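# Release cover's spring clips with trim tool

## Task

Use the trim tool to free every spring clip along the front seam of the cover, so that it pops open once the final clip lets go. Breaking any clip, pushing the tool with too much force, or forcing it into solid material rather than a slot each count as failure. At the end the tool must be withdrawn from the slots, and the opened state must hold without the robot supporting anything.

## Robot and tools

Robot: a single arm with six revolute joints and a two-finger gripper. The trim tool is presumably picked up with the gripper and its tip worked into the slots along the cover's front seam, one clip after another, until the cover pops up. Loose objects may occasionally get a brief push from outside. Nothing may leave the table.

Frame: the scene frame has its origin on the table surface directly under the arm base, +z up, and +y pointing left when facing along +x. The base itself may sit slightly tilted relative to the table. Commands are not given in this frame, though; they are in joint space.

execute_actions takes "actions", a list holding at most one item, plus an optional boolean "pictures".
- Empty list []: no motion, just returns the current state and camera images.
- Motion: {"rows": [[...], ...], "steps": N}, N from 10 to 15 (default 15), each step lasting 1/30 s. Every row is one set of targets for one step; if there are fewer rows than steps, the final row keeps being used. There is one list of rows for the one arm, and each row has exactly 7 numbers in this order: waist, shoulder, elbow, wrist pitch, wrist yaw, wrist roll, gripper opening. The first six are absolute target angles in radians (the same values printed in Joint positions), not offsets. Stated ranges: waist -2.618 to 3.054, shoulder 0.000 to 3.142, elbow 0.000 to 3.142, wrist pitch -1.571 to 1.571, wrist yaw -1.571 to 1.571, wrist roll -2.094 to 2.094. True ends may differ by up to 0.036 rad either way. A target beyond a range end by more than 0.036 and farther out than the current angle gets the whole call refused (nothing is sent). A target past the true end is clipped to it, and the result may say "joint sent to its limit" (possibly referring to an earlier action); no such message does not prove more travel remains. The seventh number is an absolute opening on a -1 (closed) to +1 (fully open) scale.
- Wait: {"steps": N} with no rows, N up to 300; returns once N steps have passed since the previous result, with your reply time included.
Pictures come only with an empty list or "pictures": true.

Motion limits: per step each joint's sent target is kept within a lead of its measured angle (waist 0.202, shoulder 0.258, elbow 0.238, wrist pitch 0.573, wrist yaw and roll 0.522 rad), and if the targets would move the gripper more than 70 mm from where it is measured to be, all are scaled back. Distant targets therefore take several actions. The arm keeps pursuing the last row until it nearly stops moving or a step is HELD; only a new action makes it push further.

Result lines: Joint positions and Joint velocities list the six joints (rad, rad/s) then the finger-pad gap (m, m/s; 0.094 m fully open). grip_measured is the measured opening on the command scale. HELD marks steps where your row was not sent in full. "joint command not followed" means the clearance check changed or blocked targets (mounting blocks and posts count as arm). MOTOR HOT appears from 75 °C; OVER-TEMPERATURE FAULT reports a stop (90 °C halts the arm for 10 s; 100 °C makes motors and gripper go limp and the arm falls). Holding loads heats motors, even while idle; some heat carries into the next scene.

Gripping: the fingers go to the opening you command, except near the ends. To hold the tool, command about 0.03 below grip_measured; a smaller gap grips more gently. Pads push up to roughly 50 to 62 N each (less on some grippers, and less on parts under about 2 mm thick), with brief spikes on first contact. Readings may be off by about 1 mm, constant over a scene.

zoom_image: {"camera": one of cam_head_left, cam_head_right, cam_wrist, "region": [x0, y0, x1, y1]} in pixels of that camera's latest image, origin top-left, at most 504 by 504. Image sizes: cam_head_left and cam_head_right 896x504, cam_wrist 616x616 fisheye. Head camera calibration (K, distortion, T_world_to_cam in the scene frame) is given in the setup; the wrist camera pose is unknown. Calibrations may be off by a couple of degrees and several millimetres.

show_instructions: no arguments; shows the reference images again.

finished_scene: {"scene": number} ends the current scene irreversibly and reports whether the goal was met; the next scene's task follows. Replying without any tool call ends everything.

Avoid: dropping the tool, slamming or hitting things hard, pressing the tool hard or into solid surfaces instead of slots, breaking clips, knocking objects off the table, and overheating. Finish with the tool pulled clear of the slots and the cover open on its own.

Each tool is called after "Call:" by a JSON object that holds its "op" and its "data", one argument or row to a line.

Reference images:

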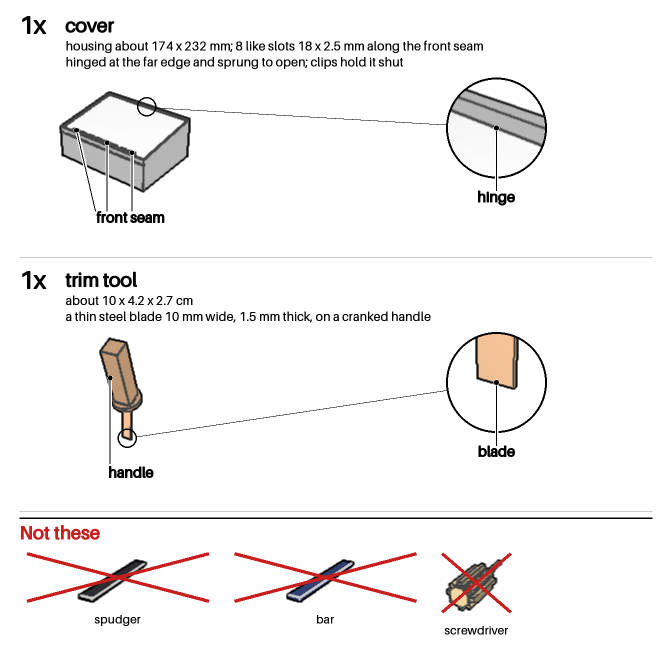

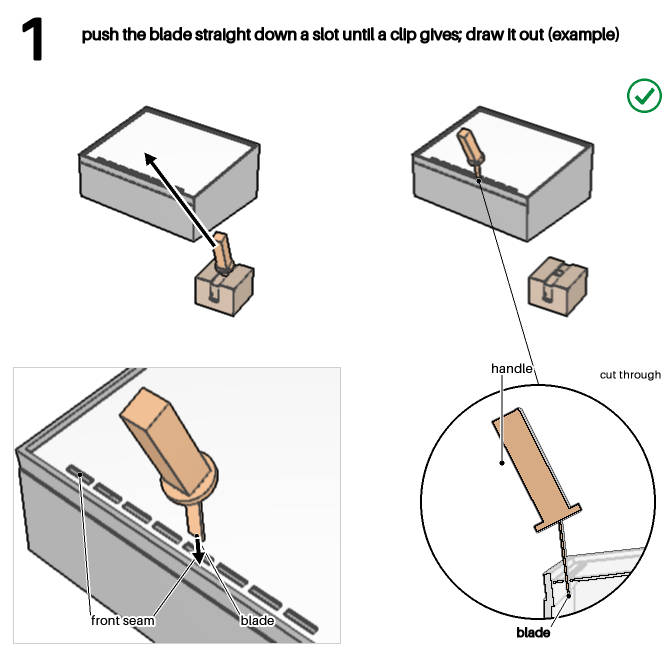

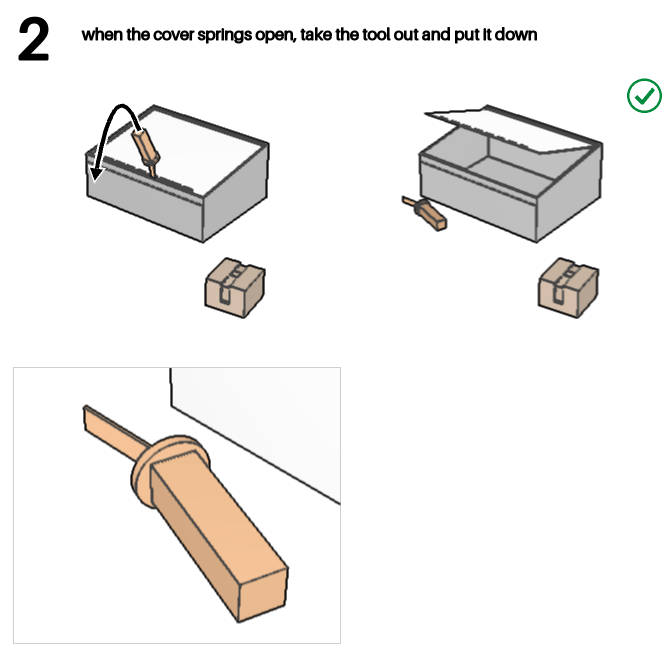

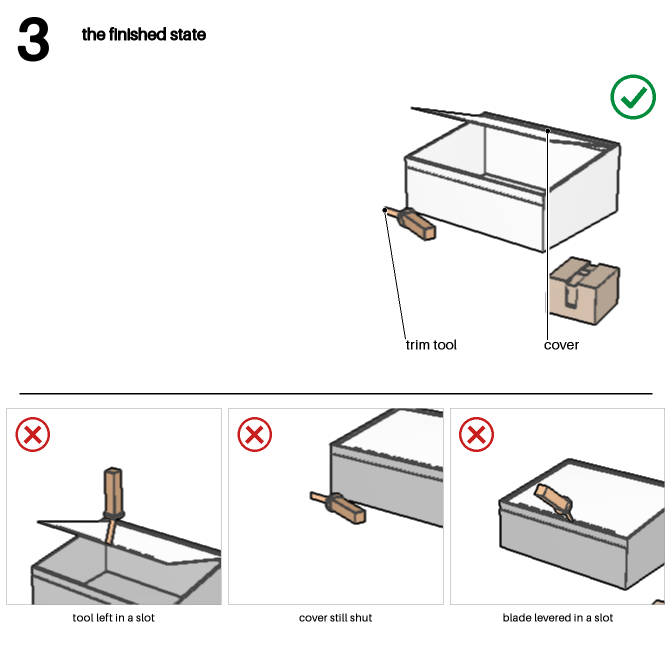

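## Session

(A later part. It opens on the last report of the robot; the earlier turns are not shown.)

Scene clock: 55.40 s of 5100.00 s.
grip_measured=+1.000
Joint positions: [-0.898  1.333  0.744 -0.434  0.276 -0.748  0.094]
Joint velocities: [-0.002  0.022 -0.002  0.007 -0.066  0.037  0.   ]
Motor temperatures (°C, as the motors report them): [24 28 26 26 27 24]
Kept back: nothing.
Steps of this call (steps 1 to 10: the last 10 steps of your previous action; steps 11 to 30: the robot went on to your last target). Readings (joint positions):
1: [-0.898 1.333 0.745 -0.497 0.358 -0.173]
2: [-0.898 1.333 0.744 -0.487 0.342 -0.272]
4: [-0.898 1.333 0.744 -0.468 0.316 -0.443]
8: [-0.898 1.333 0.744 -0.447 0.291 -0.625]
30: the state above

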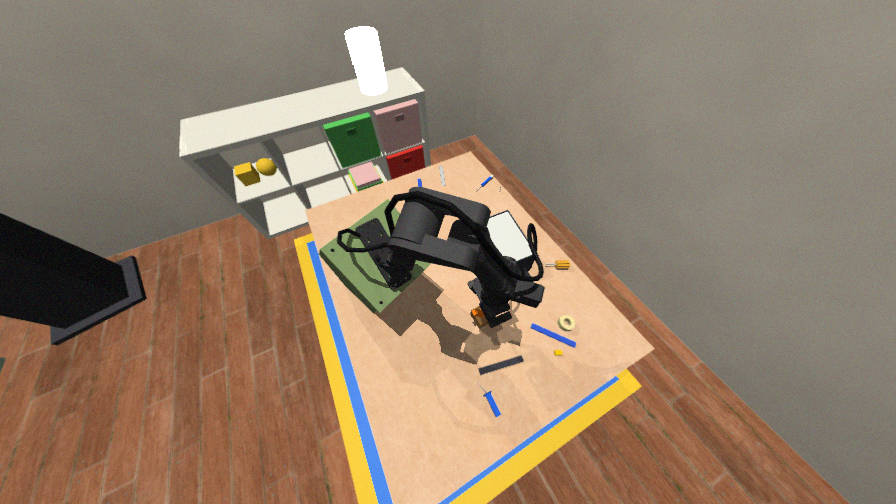

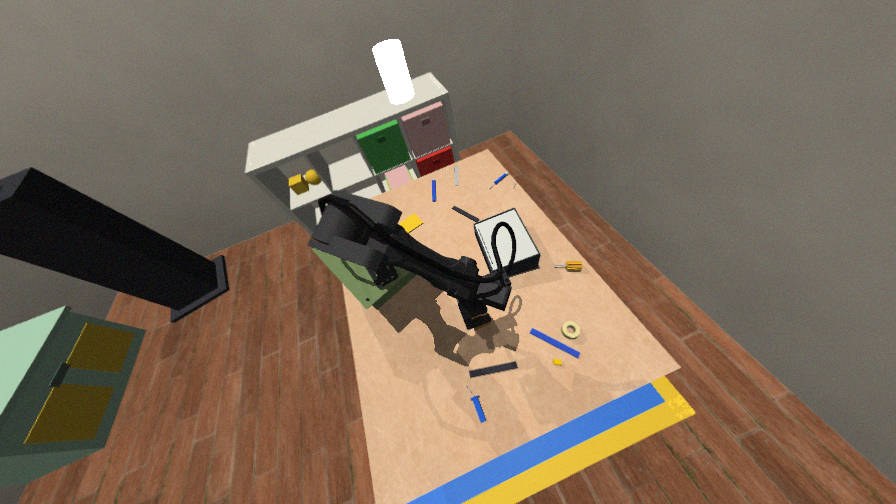

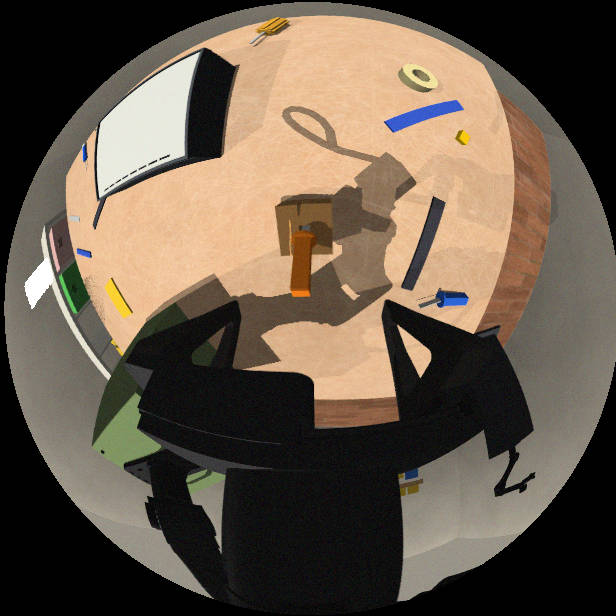

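Call:
{"op": "execute_actions", "data": {
  "actions": [
    {"rows": [[-0.92,1.39,0.69,-0.32,0.247,-0.785,1.0],[-0.95,1.46,0.655,-0.21,0.23,-0.81,1.0],[-0.982,1.523,0.6225,-0.104,0.2145,-0.837,1.0]], "steps": 15}
  ]
}}

Call:
{"op": "execute_actions", "data": {
  "actions": [
    {"steps": 30}
  ],
  "pictures": true
}}

Scene clock: 57.50 s of 5100.00 s.
grip_measured=+1.000
Joint positions: [-0.96   1.474  0.683 -0.231  0.248 -0.792  0.094]
Joint velocities: [-0.413  1.062 -0.549  0.842 -0.139 -0.168  0.   ]
Motor temperatures (°C, as the motors report them): [24 28 26 26 27 24]
Steps of this call (steps 1 to 15: the robot went on to your last target; steps 16 to 58: nothing new was sent; steps 59 to 63: the first 5 steps of this action). Readings (joint positions):
59: [-0.900 1.337 0.740 -0.418 0.274 -0.753]
60: [-0.907 1.354 0.730 -0.379 0.267 -0.762]
62: [-0.943 1.433 0.700 -0.267 0.252 -0.784]
63: the state above

Scene clock: 58.50 s of 5100.00 s.
grip_measured=+1.000
Joint positions: [-0.978  1.527  0.628 -0.118  0.229 -0.827  0.094]
Joint velocities: [ 0.002 -0.002 -0.012 -0.007  0.007 -0.007  0.   ]
Motor temperatures (°C, as the motors report them): [24 28 26 26 27 24]
Kept back: nothing.
Steps of this call (steps 1 to 10: the last 10 steps of your previous action; steps 11 to 30: the robot went on to your last target). Readings (joint positions):
1: [-0.971 1.503 0.665 -0.208 0.246 -0.799]
2: [-0.976 1.520 0.648 -0.197 0.243 -0.805]
4: [-0.978 1.527 0.629 -0.186 0.238 -0.813]
8: [-0.978 1.527 0.628 -0.147 0.232 -0.821]
30: the state above
The arm was judged still, so your last target was given up. Only a new action makes it travel on or press farther. Fingers that are still opening or closing keep moving.

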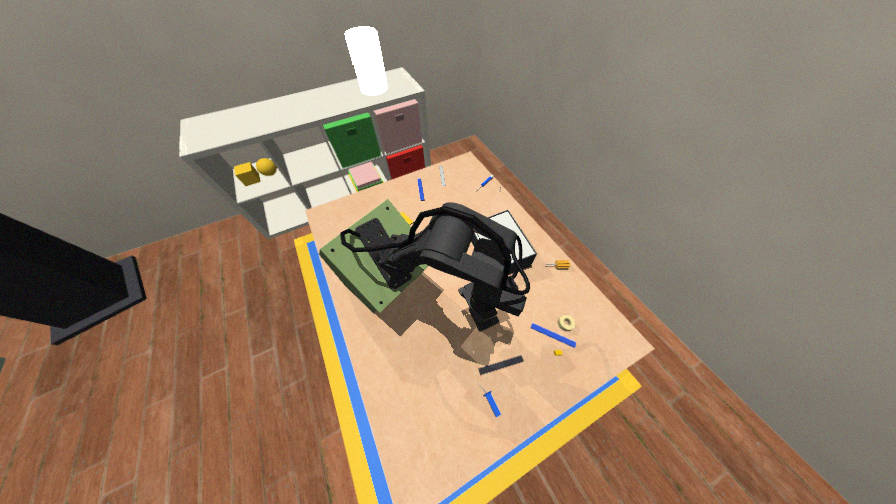

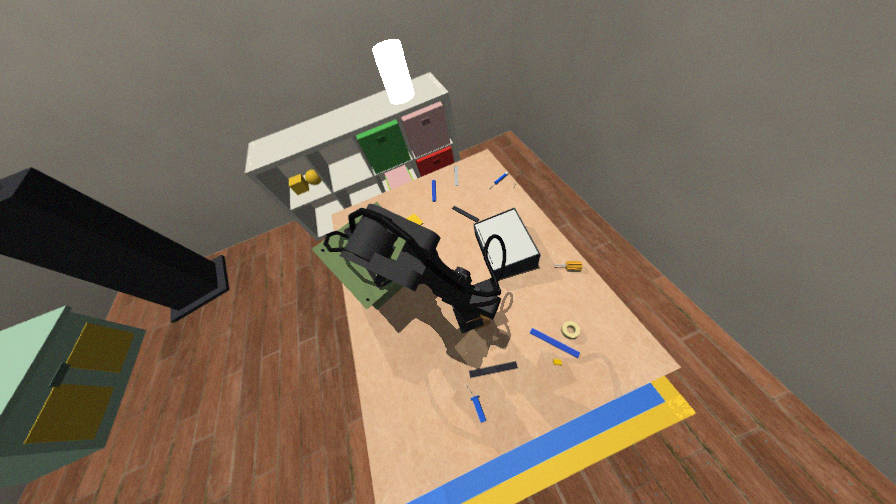

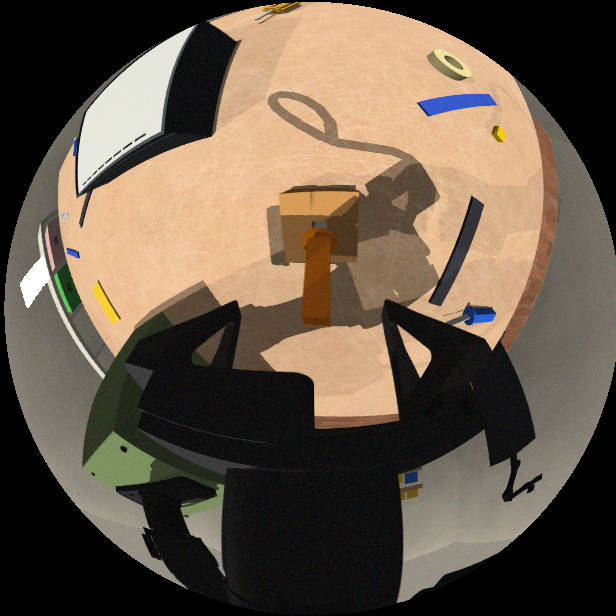

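Call:
{"op": "execute_actions", "data": {
  "actions": [
    {"rows": [[-0.981,1.57,0.643,-0.076,0.215,-0.836,1.0],[-0.980,1.62,0.663,-0.048,0.216,-0.835,1.0],[-0.9784,1.670,0.684,-0.020,0.2164,-0.834,1.0]], "steps": 15}
  ]
}}

Call:
{"op": "execute_actions", "data": {
  "actions": [
    {"steps": 30}
  ],
  "pictures": true
}}

Call:
{"op": "zoom_image", "data": {
  "camera": "cam_head_right",
  "region": [420, 260, 540, 350]
}}

Scene clock: 60.80 s of 5100.00 s.
grip_measured=+1.000
Joint positions: [-0.978  1.632  0.657 -0.064  0.229 -0.827  0.094]
Joint velocities: [0.002 0.681 0.125 0.271 0.037 0.037 0.   ]
Motor temperatures (°C, as the motors report them): [24 28 26 26 27 24]
Steps of this call (steps 1 to 64: nothing new was sent; steps 65 to 69: the first 5 steps of this action). Readings (joint positions):
65: [-0.978 1.531 0.628 -0.114 0.229 -0.827]
66: [-0.978 1.543 0.630 -0.104 0.229 -0.827]
68: [-0.978 1.605 0.650 -0.076 0.229 -0.827]
69: the state above

Scene clock: 61.80 s of 5100.00 s.
grip_measured=+1.000
Joint positions: [-0.978  1.663  0.659 -0.034  0.229 -0.827  0.094]
Joint velocities: [ 0.002 -0.012 -0.027  0.037  0.051 -0.007  0.   ]
Motor temperatures (°C, as the motors report them): [24 28 26 26 27 24]
Kept back: nothing.
Steps of this call (steps 1 to 10: the last 10 steps of your previous action; steps 11 to 30: the robot went on to your last target). Readings (joint positions):
1: [-0.978 1.650 0.659 -0.057 0.229 -0.827]
2: [-0.978 1.659 0.659 -0.055 0.229 -0.827]
4: [-0.978 1.663 0.659 -0.052 0.229 -0.827]
8: [-0.978 1.663 0.659 -0.040 0.229 -0.827]
30: the state above
The arm was judged still, so your last target was given up. Only a new action makes it travel on or press farther. Fingers that are still opening or closing keep moving.

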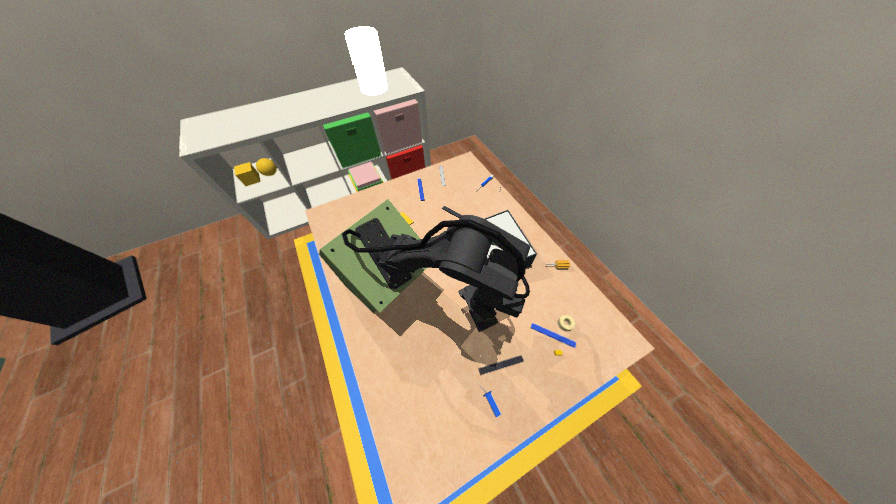

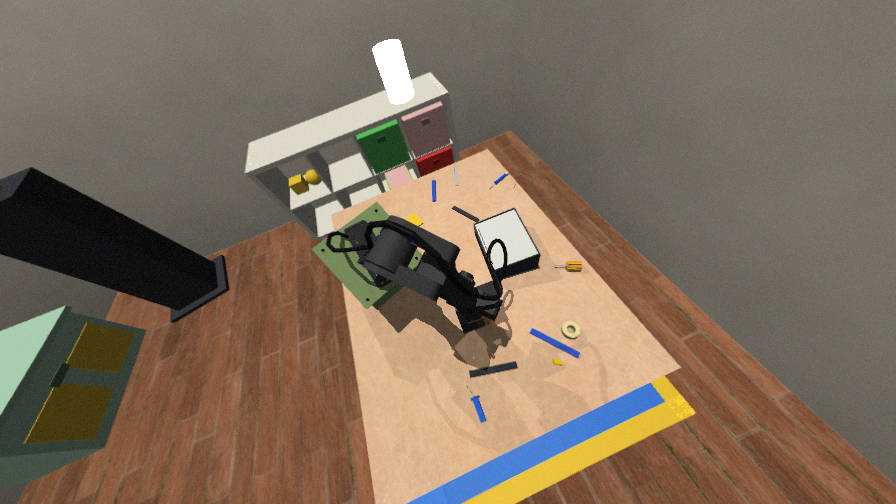

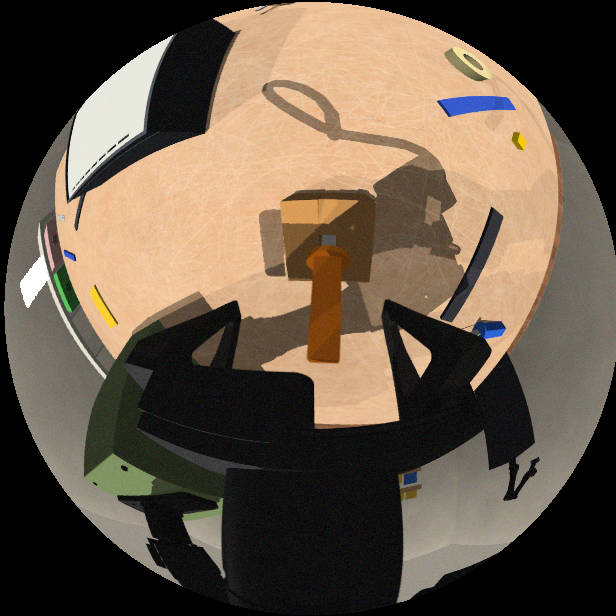

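Region (420, 260, 540, 350) of cam_head_right's 896x504 image, scaled by 4.200, with more detail than that image has; it fills the top 378 rows of this view, and the rest is white.

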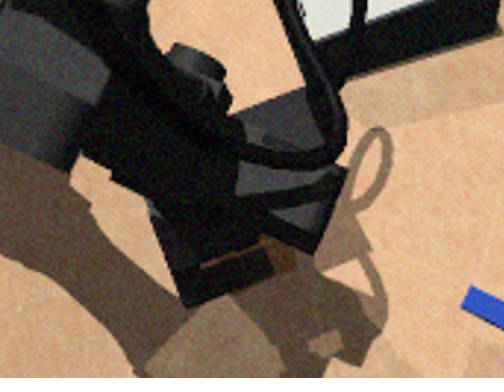

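Call:
{"op": "execute_actions", "data": {
  "actions": [
    {"rows": [[-1.000,1.670,0.700,-0.020,0.2164,-0.834,1.0]], "steps": 15}
  ],
  "pictures": true
}}

Scene clock: 64.70 s of 5100.00 s.
grip_measured=+1.000
Joint positions: [-0.99   1.663  0.672 -0.032  0.228 -0.827  0.094]
Joint velocities: [-0.042  0.007  0.061 -0.037  0.051  0.037  0.   ]
Motor temperatures (°C, as the motors report them): [24 28 26 26 27 24]
Steps of this call (steps 1 to 82: nothing new was sent; steps 83 to 87: the first 5 steps of this action). Readings (joint positions):
83: [-0.979 1.663 0.660 -0.034 0.228 -0.827]
84: [-0.982 1.663 0.662 -0.034 0.228 -0.827]
86: [-0.988 1.663 0.669 -0.033 0.228 -0.827]
87: the state above

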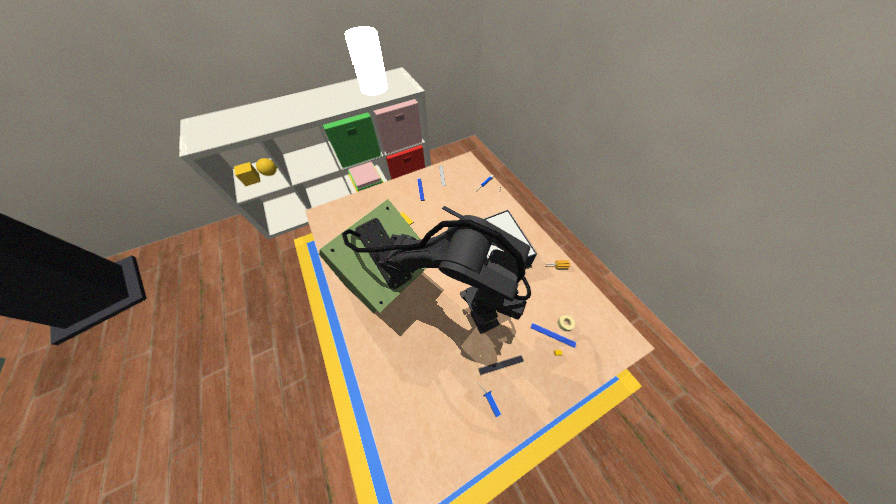

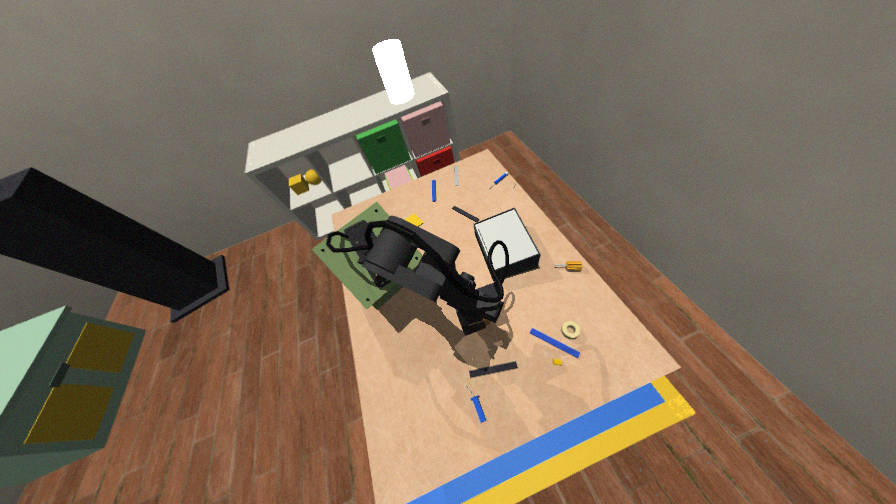

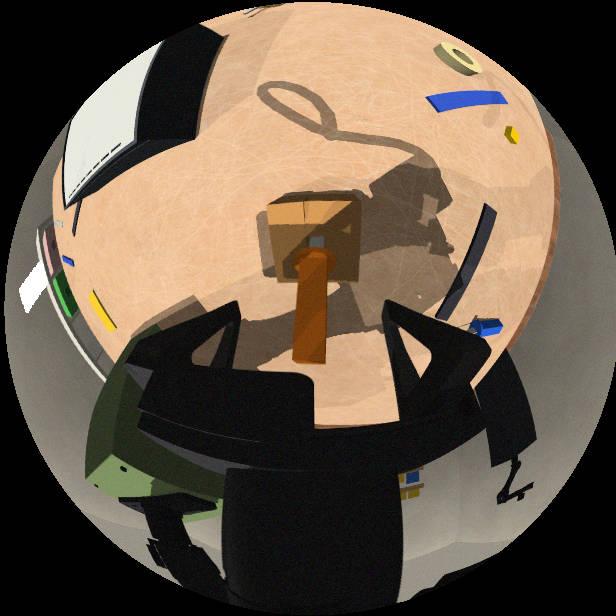

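Call:
{"op": "execute_actions", "data": {
  "actions": [
    {"rows": [[-1.000,1.670,0.700,-0.020,0.2164,-0.834,-0.45]], "steps": 15}
  ]
}}

Call:
{"op": "execute_actions", "data": {
  "actions": [
    {"steps": 30}
  ],
  "pictures": true
}}

Scene clock: 65.37 s of 5100.00 s.
grip_measured=-0.322
Joint positions: [-0.991  1.663  0.674 -0.03   0.228 -0.827  0.032]
Joint velocities: [-0.022 -0.012  0.002  0.007 -0.037 -0.007 -0.252]
Motor temperatures (°C, as the motors report them): [24 28 26 26 27 24]
Steps of this call (steps 1 to 10: the last 10 steps of your previous action; steps 11 to 15: the robot went on to your last target; steps 16 to 20: the first 5 steps of this action). Readings (joint positions):
16: [-0.991 1.663 0.674 -0.030 0.228 -0.827]
17: [-0.991 1.663 0.674 -0.030 0.228 -0.827]
19: [-0.991 1.663 0.674 -0.030 0.228 -0.827]
20: the state above

Scene clock: 66.37 s of 5100.00 s.
grip_measured=-0.448
Joint positions: [-0.991  1.663  0.674 -0.03   0.228 -0.827  0.026]
Joint velocities: [-0.017  0.007  0.007  0.051  0.007 -0.037 -0.   ]
Motor temperatures (°C, as the motors report them): [24 28 26 26 27 24]
Kept back: nothing.
Steps of this call (steps 1 to 10: the last 10 steps of your previous action; steps 11 to 15: the robot went on to your last target; steps 16 to 30: nothing new was sent). Readings (joint positions):
1: [-0.991 1.663 0.674 -0.030 0.228 -0.827]
2: [-0.991 1.663 0.674 -0.030 0.228 -0.827]
4: [-0.991 1.663 0.674 -0.030 0.228 -0.827]
8: [-0.991 1.663 0.674 -0.030 0.228 -0.827]
30: the state above
The arm was judged still, so your last target was given up. Only a new action makes it travel on or press farther. Fingers that are still opening or closing keep moving.

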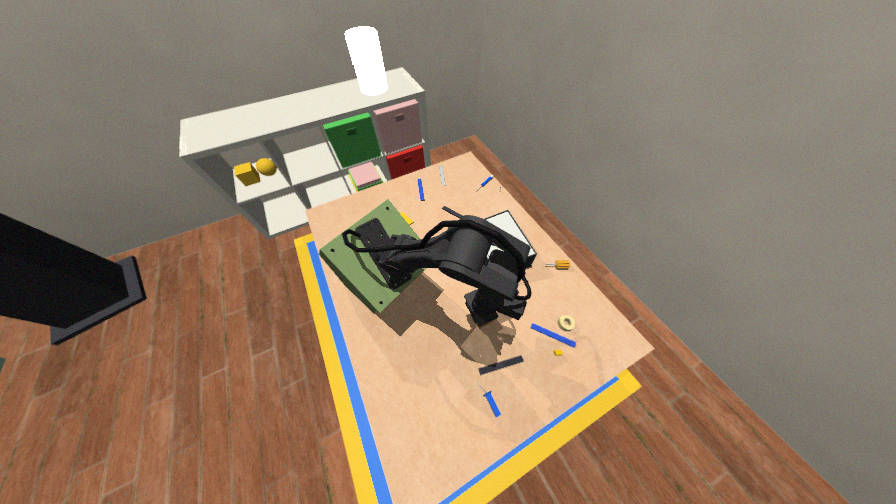

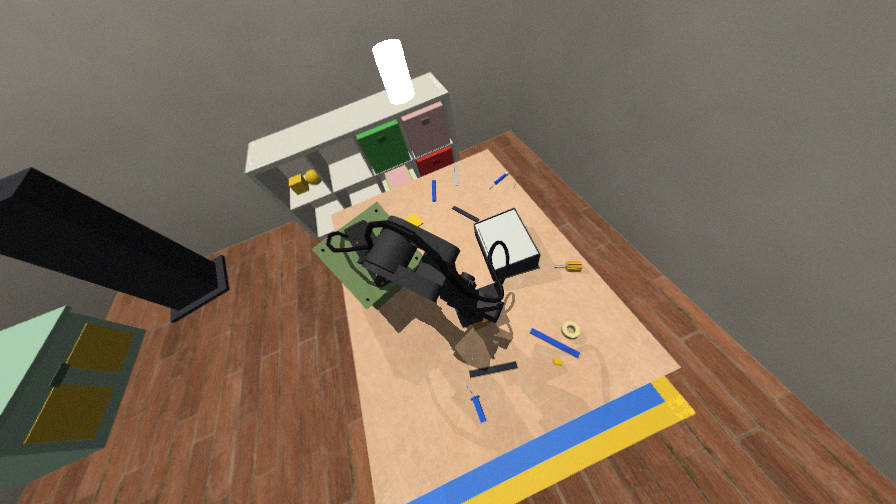

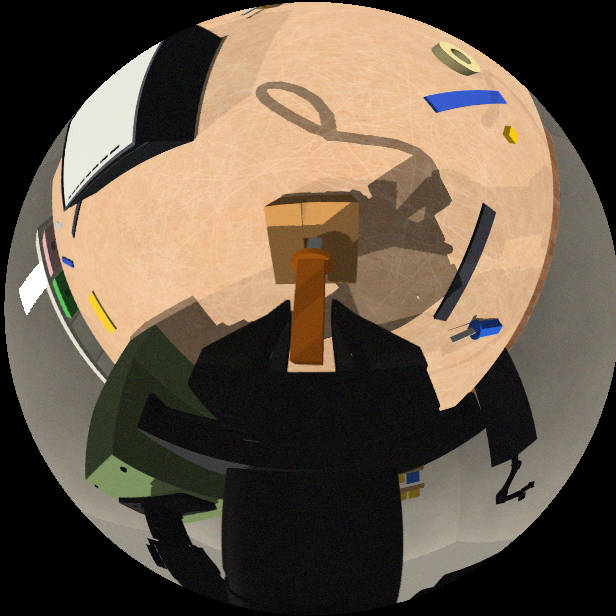

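Call:
{"op": "zoom_image", "data": {
  "camera": "cam_wrist",
  "region": [220, 190, 400, 390]
}}

Region (220, 190, 400, 390) of cam_wrist's 616x616 image, scaled by 2.520, with more detail than that image has; it fills the left 454 columns of this view, and the rest is white.

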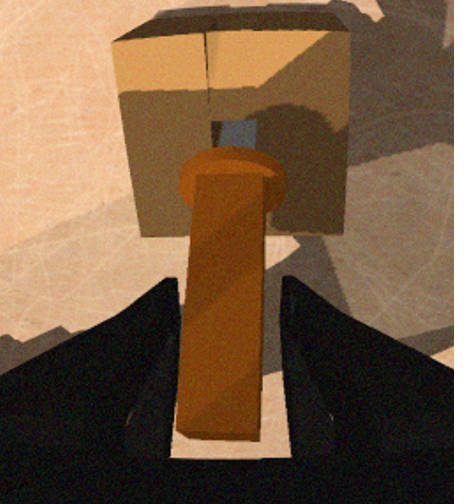

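Call:
{"op": "execute_actions", "data": {
  "actions": [
    {"rows": [[-1.000,1.670,0.700,-0.020,0.2164,-0.834,-0.55],[-1.000,1.670,0.700,-0.020,0.2164,-0.834,-0.6],[-1.000,1.670,0.700,-0.020,0.2164,-0.834,-0.65],[-1.000,1.670,0.700,-0.020,0.2164,-0.834,-0.7]], "steps": 15}
  ]
}}

Call:
{"op": "execute_actions", "data": {
  "actions": [
    {"steps": 20}
  ],
  "pictures": true
}}

Scene clock: 67.13 s of 5100.00 s.
grip_measured=-0.672
Joint positions: [-0.991  1.663  0.674 -0.029  0.228 -0.827  0.015]
Joint velocities: [-0.012  0.002  0.007 -0.022 -0.022 -0.022 -0.   ]
Motor temperatures (°C, as the motors report them): [24 28 26 26 27 24]
Steps of this call (steps 1 to 18: nothing new was sent; steps 19 to 23: the first 5 steps of this action). Readings (joint positions):
19: [-0.991 1.663 0.674 -0.030 0.228 -0.827]
20: [-0.991 1.663 0.674 -0.030 0.228 -0.827]
22: [-0.991 1.663 0.674 -0.030 0.228 -0.827]
23: the state above

Scene clock: 67.80 s of 5100.00 s.
grip_measured=-0.672
Joint positions: [-0.991  1.663  0.674 -0.029  0.228 -0.827  0.015]
Joint velocities: [-0.012  0.002 -0.012 -0.022 -0.037  0.007 -0.001]
Motor temperatures (°C, as the motors report them): [24 28 26 26 27 24]
Kept back: nothing.
Steps of this call (steps 1 to 10: the last 10 steps of your previous action; steps 11 to 15: the robot went on to your last target; steps 16 to 20: nothing new was sent). Readings (joint positions):
1: [-0.991 1.663 0.674 -0.029 0.228 -0.827]
2: [-0.991 1.663 0.674 -0.029 0.228 -0.827]
4: [-0.991 1.663 0.674 -0.029 0.228 -0.827]
8: [-0.991 1.663 0.674 -0.029 0.228 -0.827]
20: the state above
The arm was judged still, so your last target was given up. Only a new action makes it travel on or press farther. Fingers that are still opening or closing keep moving.

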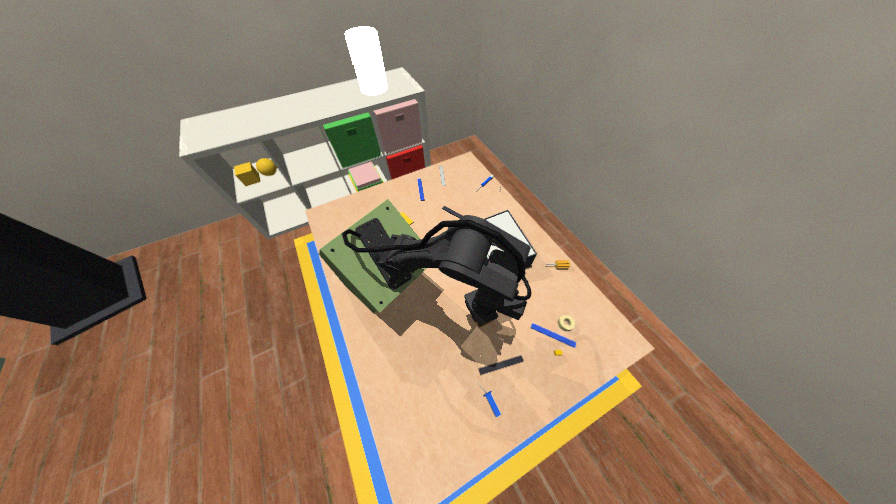

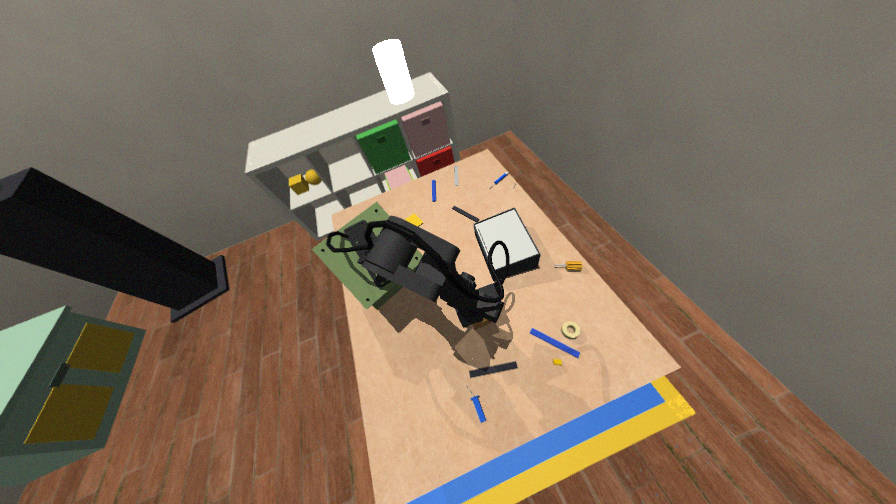

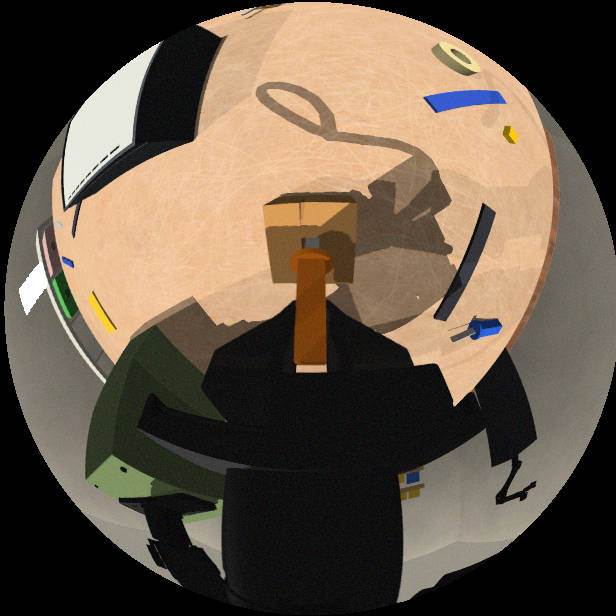

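Call:
{"op": "execute_actions", "data": {
  "actions": [
    {"rows": [[-0.997,1.660,0.698,-0.030,0.220,-0.832,-0.71],[-0.995,1.650,0.697,-0.040,0.222,-0.830,-0.71],[-0.993,1.640,0.696,-0.050,0.224,-0.828,-0.71],[-0.991,1.630,0.695,-0.060,0.226,-0.826,-0.71],[-0.989,1.620,0.694,-0.070,0.228,-0.824,-0.71],[-0.987,1.610,0.693,-0.080,0.230,-0.822,-0.71],[-0.985,1.600,0.692,-0.090,0.232,-0.820,-0.71],[-0.983,1.590,0.691,-0.100,0.234,-0.818,-0.71],[-0.981,1.580,0.690,-0.110,0.236,-0.816,-0.71],[-0.979,1.570,0.689,-0.120,0.238,-0.814,-0.71],[-0.977,1.560,0.688,-0.130,0.240,-0.812,-0.71],[-0.975,1.550,0.687,-0.140,0.242,-0.810,-0.71],[-0.972,1.540,0.686,-0.150,0.244,-0.808,-0.71],[-0.969,1.532,0.685,-0.160,0.246,-0.806,-0.71],[-0.965,1.525,0.685,-0.168,0.248,-0.803,-0.71]], "steps": 15}
  ]
}}

Call:
{"op": "execute_actions", "data": {
  "actions": [
    {"steps": 20}
  ],
  "pictures": true
}}

Scene clock: 72.20 s of 5100.00 s.
grip_measured=-0.672
Joint positions: [-0.991  1.655  0.674 -0.036  0.228 -0.827  0.015]
Joint velocities: [ 0.007 -0.183 -0.017 -0.212 -0.037 -0.022  0.001]
Motor temperatures (°C, as the motors report them): [24 28 26 26 27 24]
Steps of this call (steps 1 to 90: nothing new was sent; then 1.23 s passed at rest; steps 91 to 95: the first 5 steps of this action). Readings (joint positions):
91: [-0.991 1.663 0.674 -0.029 0.228 -0.827]
92: [-0.991 1.663 0.674 -0.029 0.228 -0.827]
94: [-0.991 1.660 0.674 -0.031 0.228 -0.827]
95: the state above

Scene clock: 72.87 s of 5100.00 s.
grip_measured=-0.672
Joint positions: [-0.979  1.538  0.674 -0.143  0.242 -0.813  0.015]
Joint velocities: [-0.022 -0.002 -0.002 -0.037 -0.037 -0.081 -0.   ]
Motor temperatures (°C, as the motors report them): [24 28 26 26 27 24]
Kept back: nothing.
Steps of this call (steps 1 to 10: the last 10 steps of your previous action; steps 11 to 20: the robot went on to your last target). Readings (joint positions):
1: [-0.991 1.647 0.674 -0.044 0.228 -0.827]
2: [-0.991 1.637 0.674 -0.051 0.228 -0.827]
4: [-0.991 1.615 0.674 -0.066 0.228 -0.827]
8: [-0.991 1.572 0.674 -0.099 0.230 -0.823]
20: the state above

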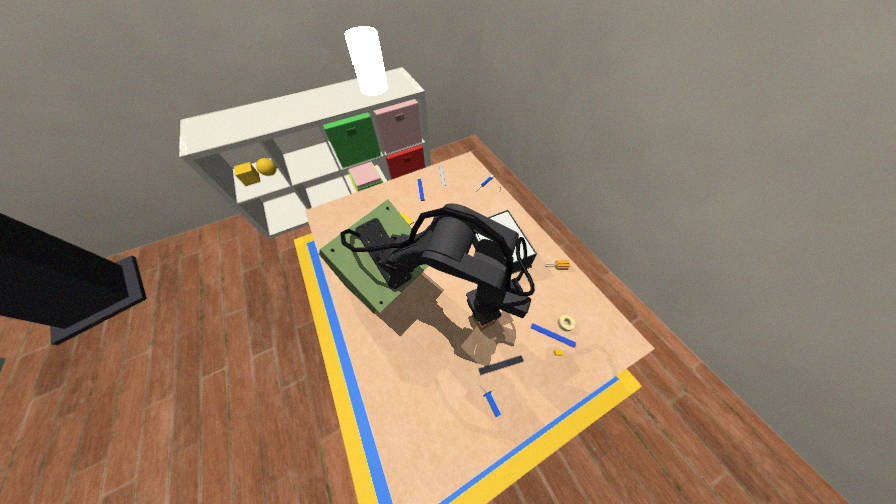

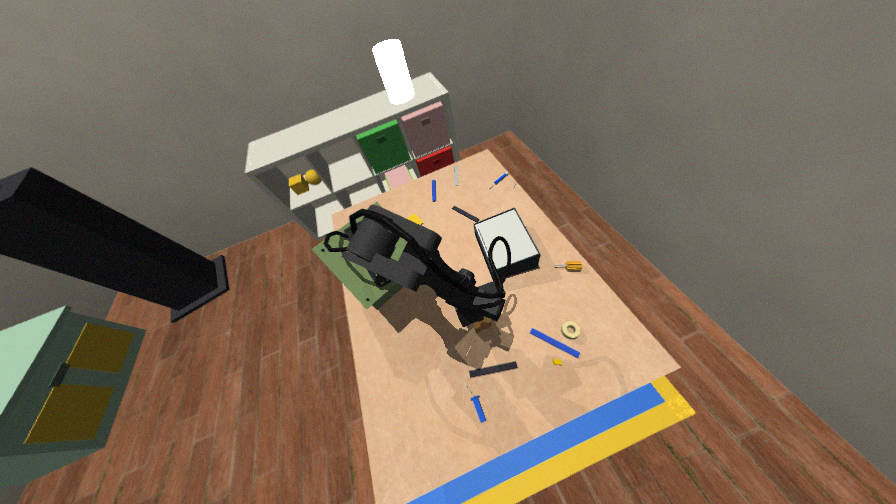

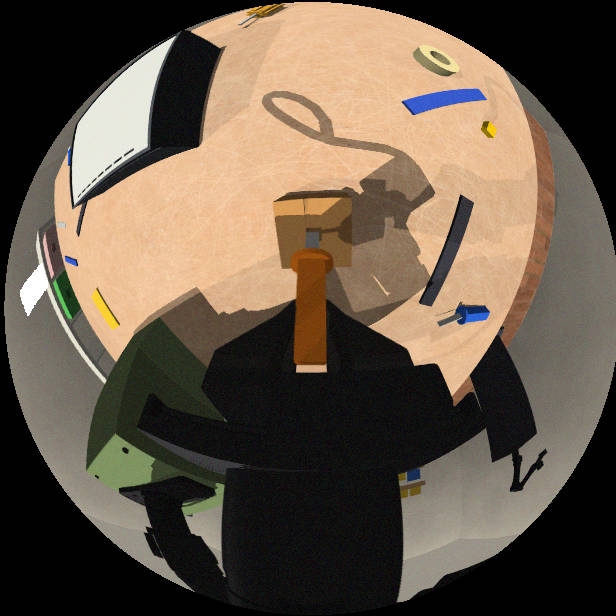

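Call:
{"op": "execute_actions", "data": {
  "actions": [
    {"rows": [[-0.955,1.49,0.69,-0.21,0.25,-0.795,-0.71],[-0.945,1.45,0.695,-0.26,0.255,-0.786,-0.71],[-0.935,1.41,0.70,-0.31,0.26,-0.777,-0.71],[-0.925,1.37,0.705,-0.36,0.265,-0.768,-0.71],[-0.915,1.33,0.71,-0.41,0.27,-0.759,-0.71],[-0.905,1.29,0.715,-0.45,0.275,-0.75,-0.71],[-0.895,1.258,0.72,-0.49,0.277,-0.7425,-0.71],[-0.80,1.31,0.745,-0.495,0.315,-0.65,-0.71],[-0.70,1.38,0.77,-0.50,0.355,-0.55,-0.71],[-0.60,1.44,0.80,-0.505,0.39,-0.44,-0.71],[-0.50,1.50,0.825,-0.51,0.43,-0.34,-0.71],[-0.40,1.57,0.85,-0.515,0.47,-0.24,-0.71],[-0.30,1.63,0.875,-0.52,0.51,-0.14,-0.71],[-0.187,1.707,0.905,-0.529,0.553,-0.023,-0.71]], "steps": 15}
  ]
}}

Call:
{"op": "execute_actions", "data": {
  "actions": [
    {"steps": 40}
  ],
  "pictures": true
}}

Scene clock: 74.60 s of 5100.00 s.
grip_measured=-0.672
Joint positions: [-0.948  1.423  0.674 -0.258  0.252 -0.792  0.015]
Joint velocities: [ 0.32  -1.228  0.002 -1.033  0.022  0.198 -0.   ]
Motor temperatures (°C, as the motors report them): [24 28 26 26 27 24]
Steps of this call (steps 1 to 15: the robot went on to your last target; steps 16 to 47: nothing new was sent; steps 48 to 52: the first 5 steps of this action). Readings (joint positions):
48: [-0.978 1.534 0.674 -0.150 0.244 -0.810]
49: [-0.974 1.521 0.674 -0.167 0.245 -0.807]
51: [-0.959 1.463 0.674 -0.225 0.250 -0.798]
52: the state above

Scene clock: 75.93 s of 5100.00 s.
grip_measured=-0.672
Joint positions: [-0.184  1.723  0.891 -0.514  0.543 -0.032  0.015]
Joint velocities: [ 0.002 -0.007  0.027  0.037 -0.066  0.007 -0.001]
Motor temperatures (°C, as the motors report them): [24 28 26 26 27 24]
Kept back: nothing.
Steps of this call (steps 1 to 10: the last 10 steps of your previous action; steps 11 to 40: the robot went on to your last target). Readings (joint positions):
1: [-0.937 1.380 0.676 -0.293 0.255 -0.786]
2: [-0.925 1.337 0.680 -0.329 0.258 -0.779]
4: [-0.856 1.305 0.712 -0.390 0.298 -0.721]
8: [-0.585 1.491 0.835 -0.431 0.395 -0.464]
40: the state above

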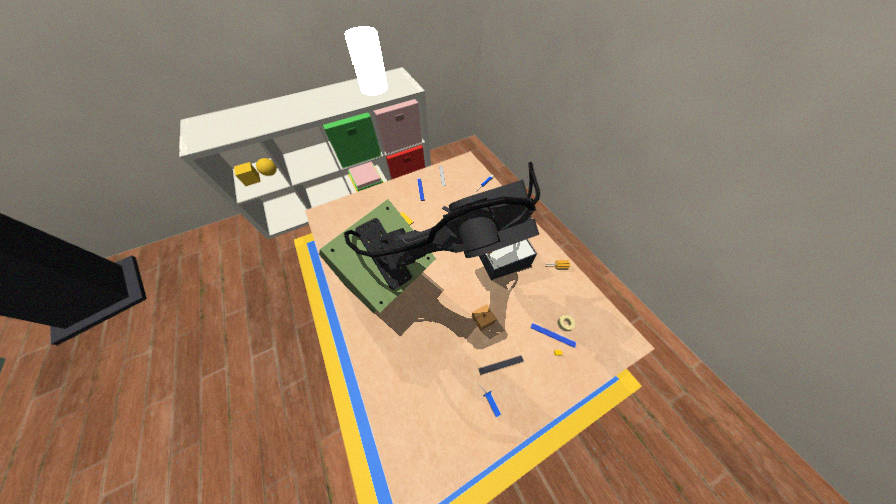

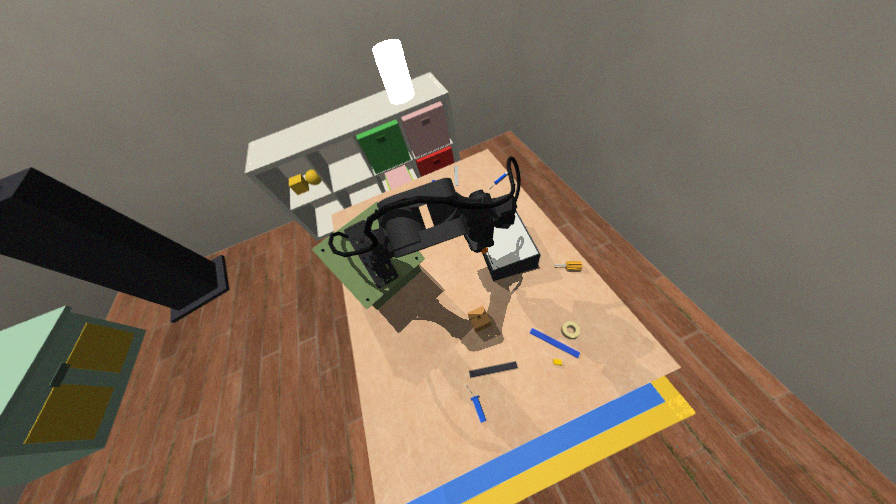

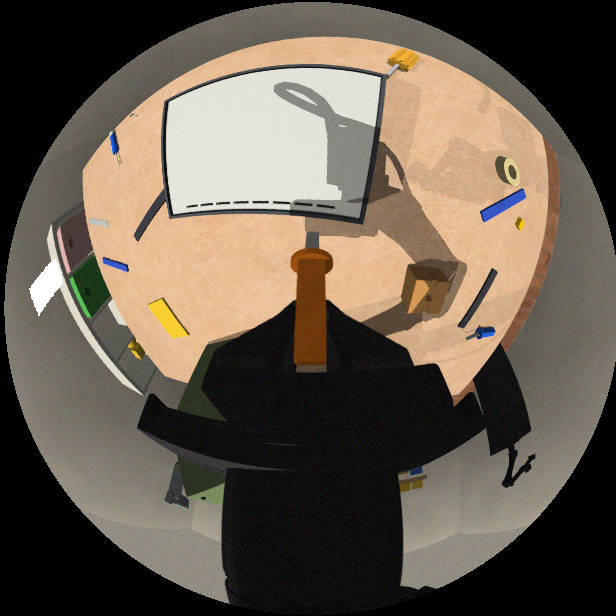

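Call:
{"op": "execute_actions", "data": {
  "actions": []
}}

Scene clock: 78.37 s of 5100.00 s.
grip_measured=-0.672
Joint positions: [-0.184  1.723  0.891 -0.514  0.543 -0.032  0.015]
Joint velocities: [ 0.007 -0.002 -0.012  0.022 -0.022  0.007 -0.001]
Motor temperatures (°C, as the motors report them): [24 28 26 26 27 24]
Kept back: nothing.
Steps of this call (steps 1 to 15: the robot went on to your last target; steps 16 to 73: nothing new was sent). Readings (joint positions):
1: [-0.184 1.723 0.891 -0.514 0.543 -0.032]
2: [-0.184 1.723 0.891 -0.514 0.543 -0.032]
4: [-0.184 1.723 0.891 -0.514 0.543 -0.032]
8: [-0.184 1.723 0.891 -0.514 0.543 -0.032]
73: the state above
The arm was judged still, so your last target was given up. Only a new action makes it travel on or press farther. Fingers that are still opening or closing keep moving.

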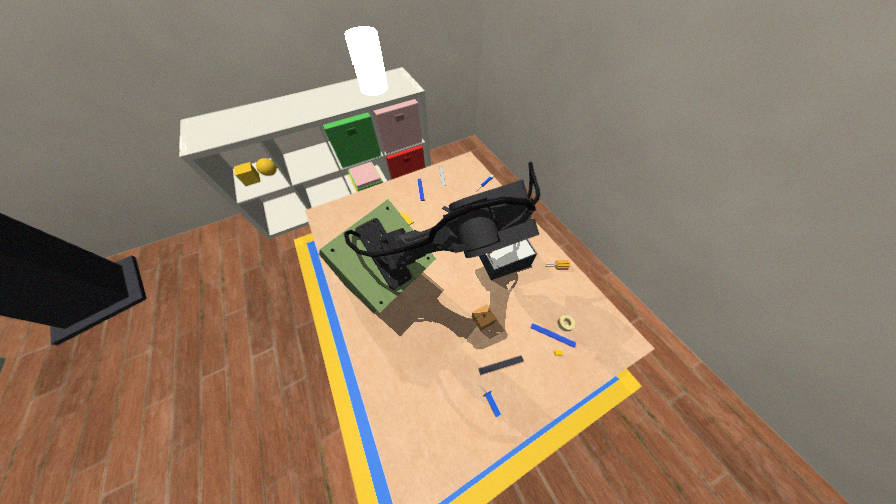

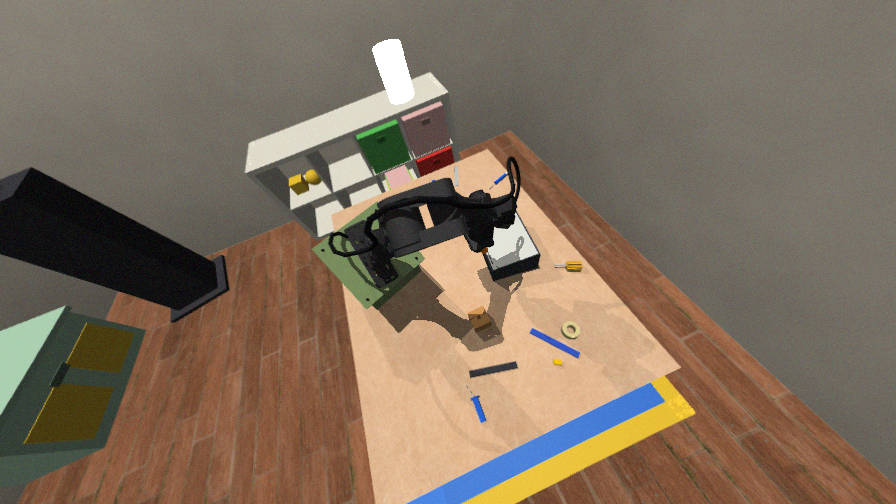

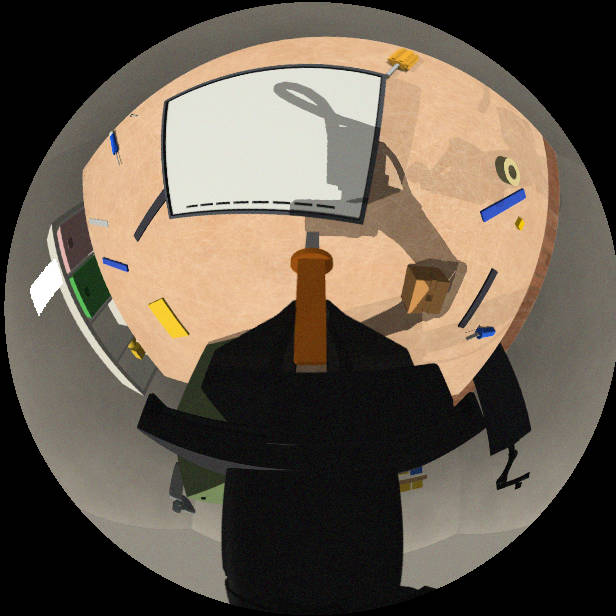

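Call:
{"op": "zoom_image", "data": {
  "camera": "cam_wrist",
  "region": [160, 170, 400, 290]
}}

Region (160, 170, 400, 290) of cam_wrist's 616x616 image, scaled by 2.100, with more detail than that image has.

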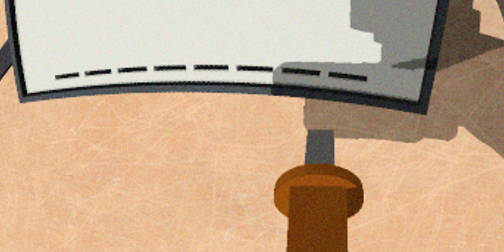

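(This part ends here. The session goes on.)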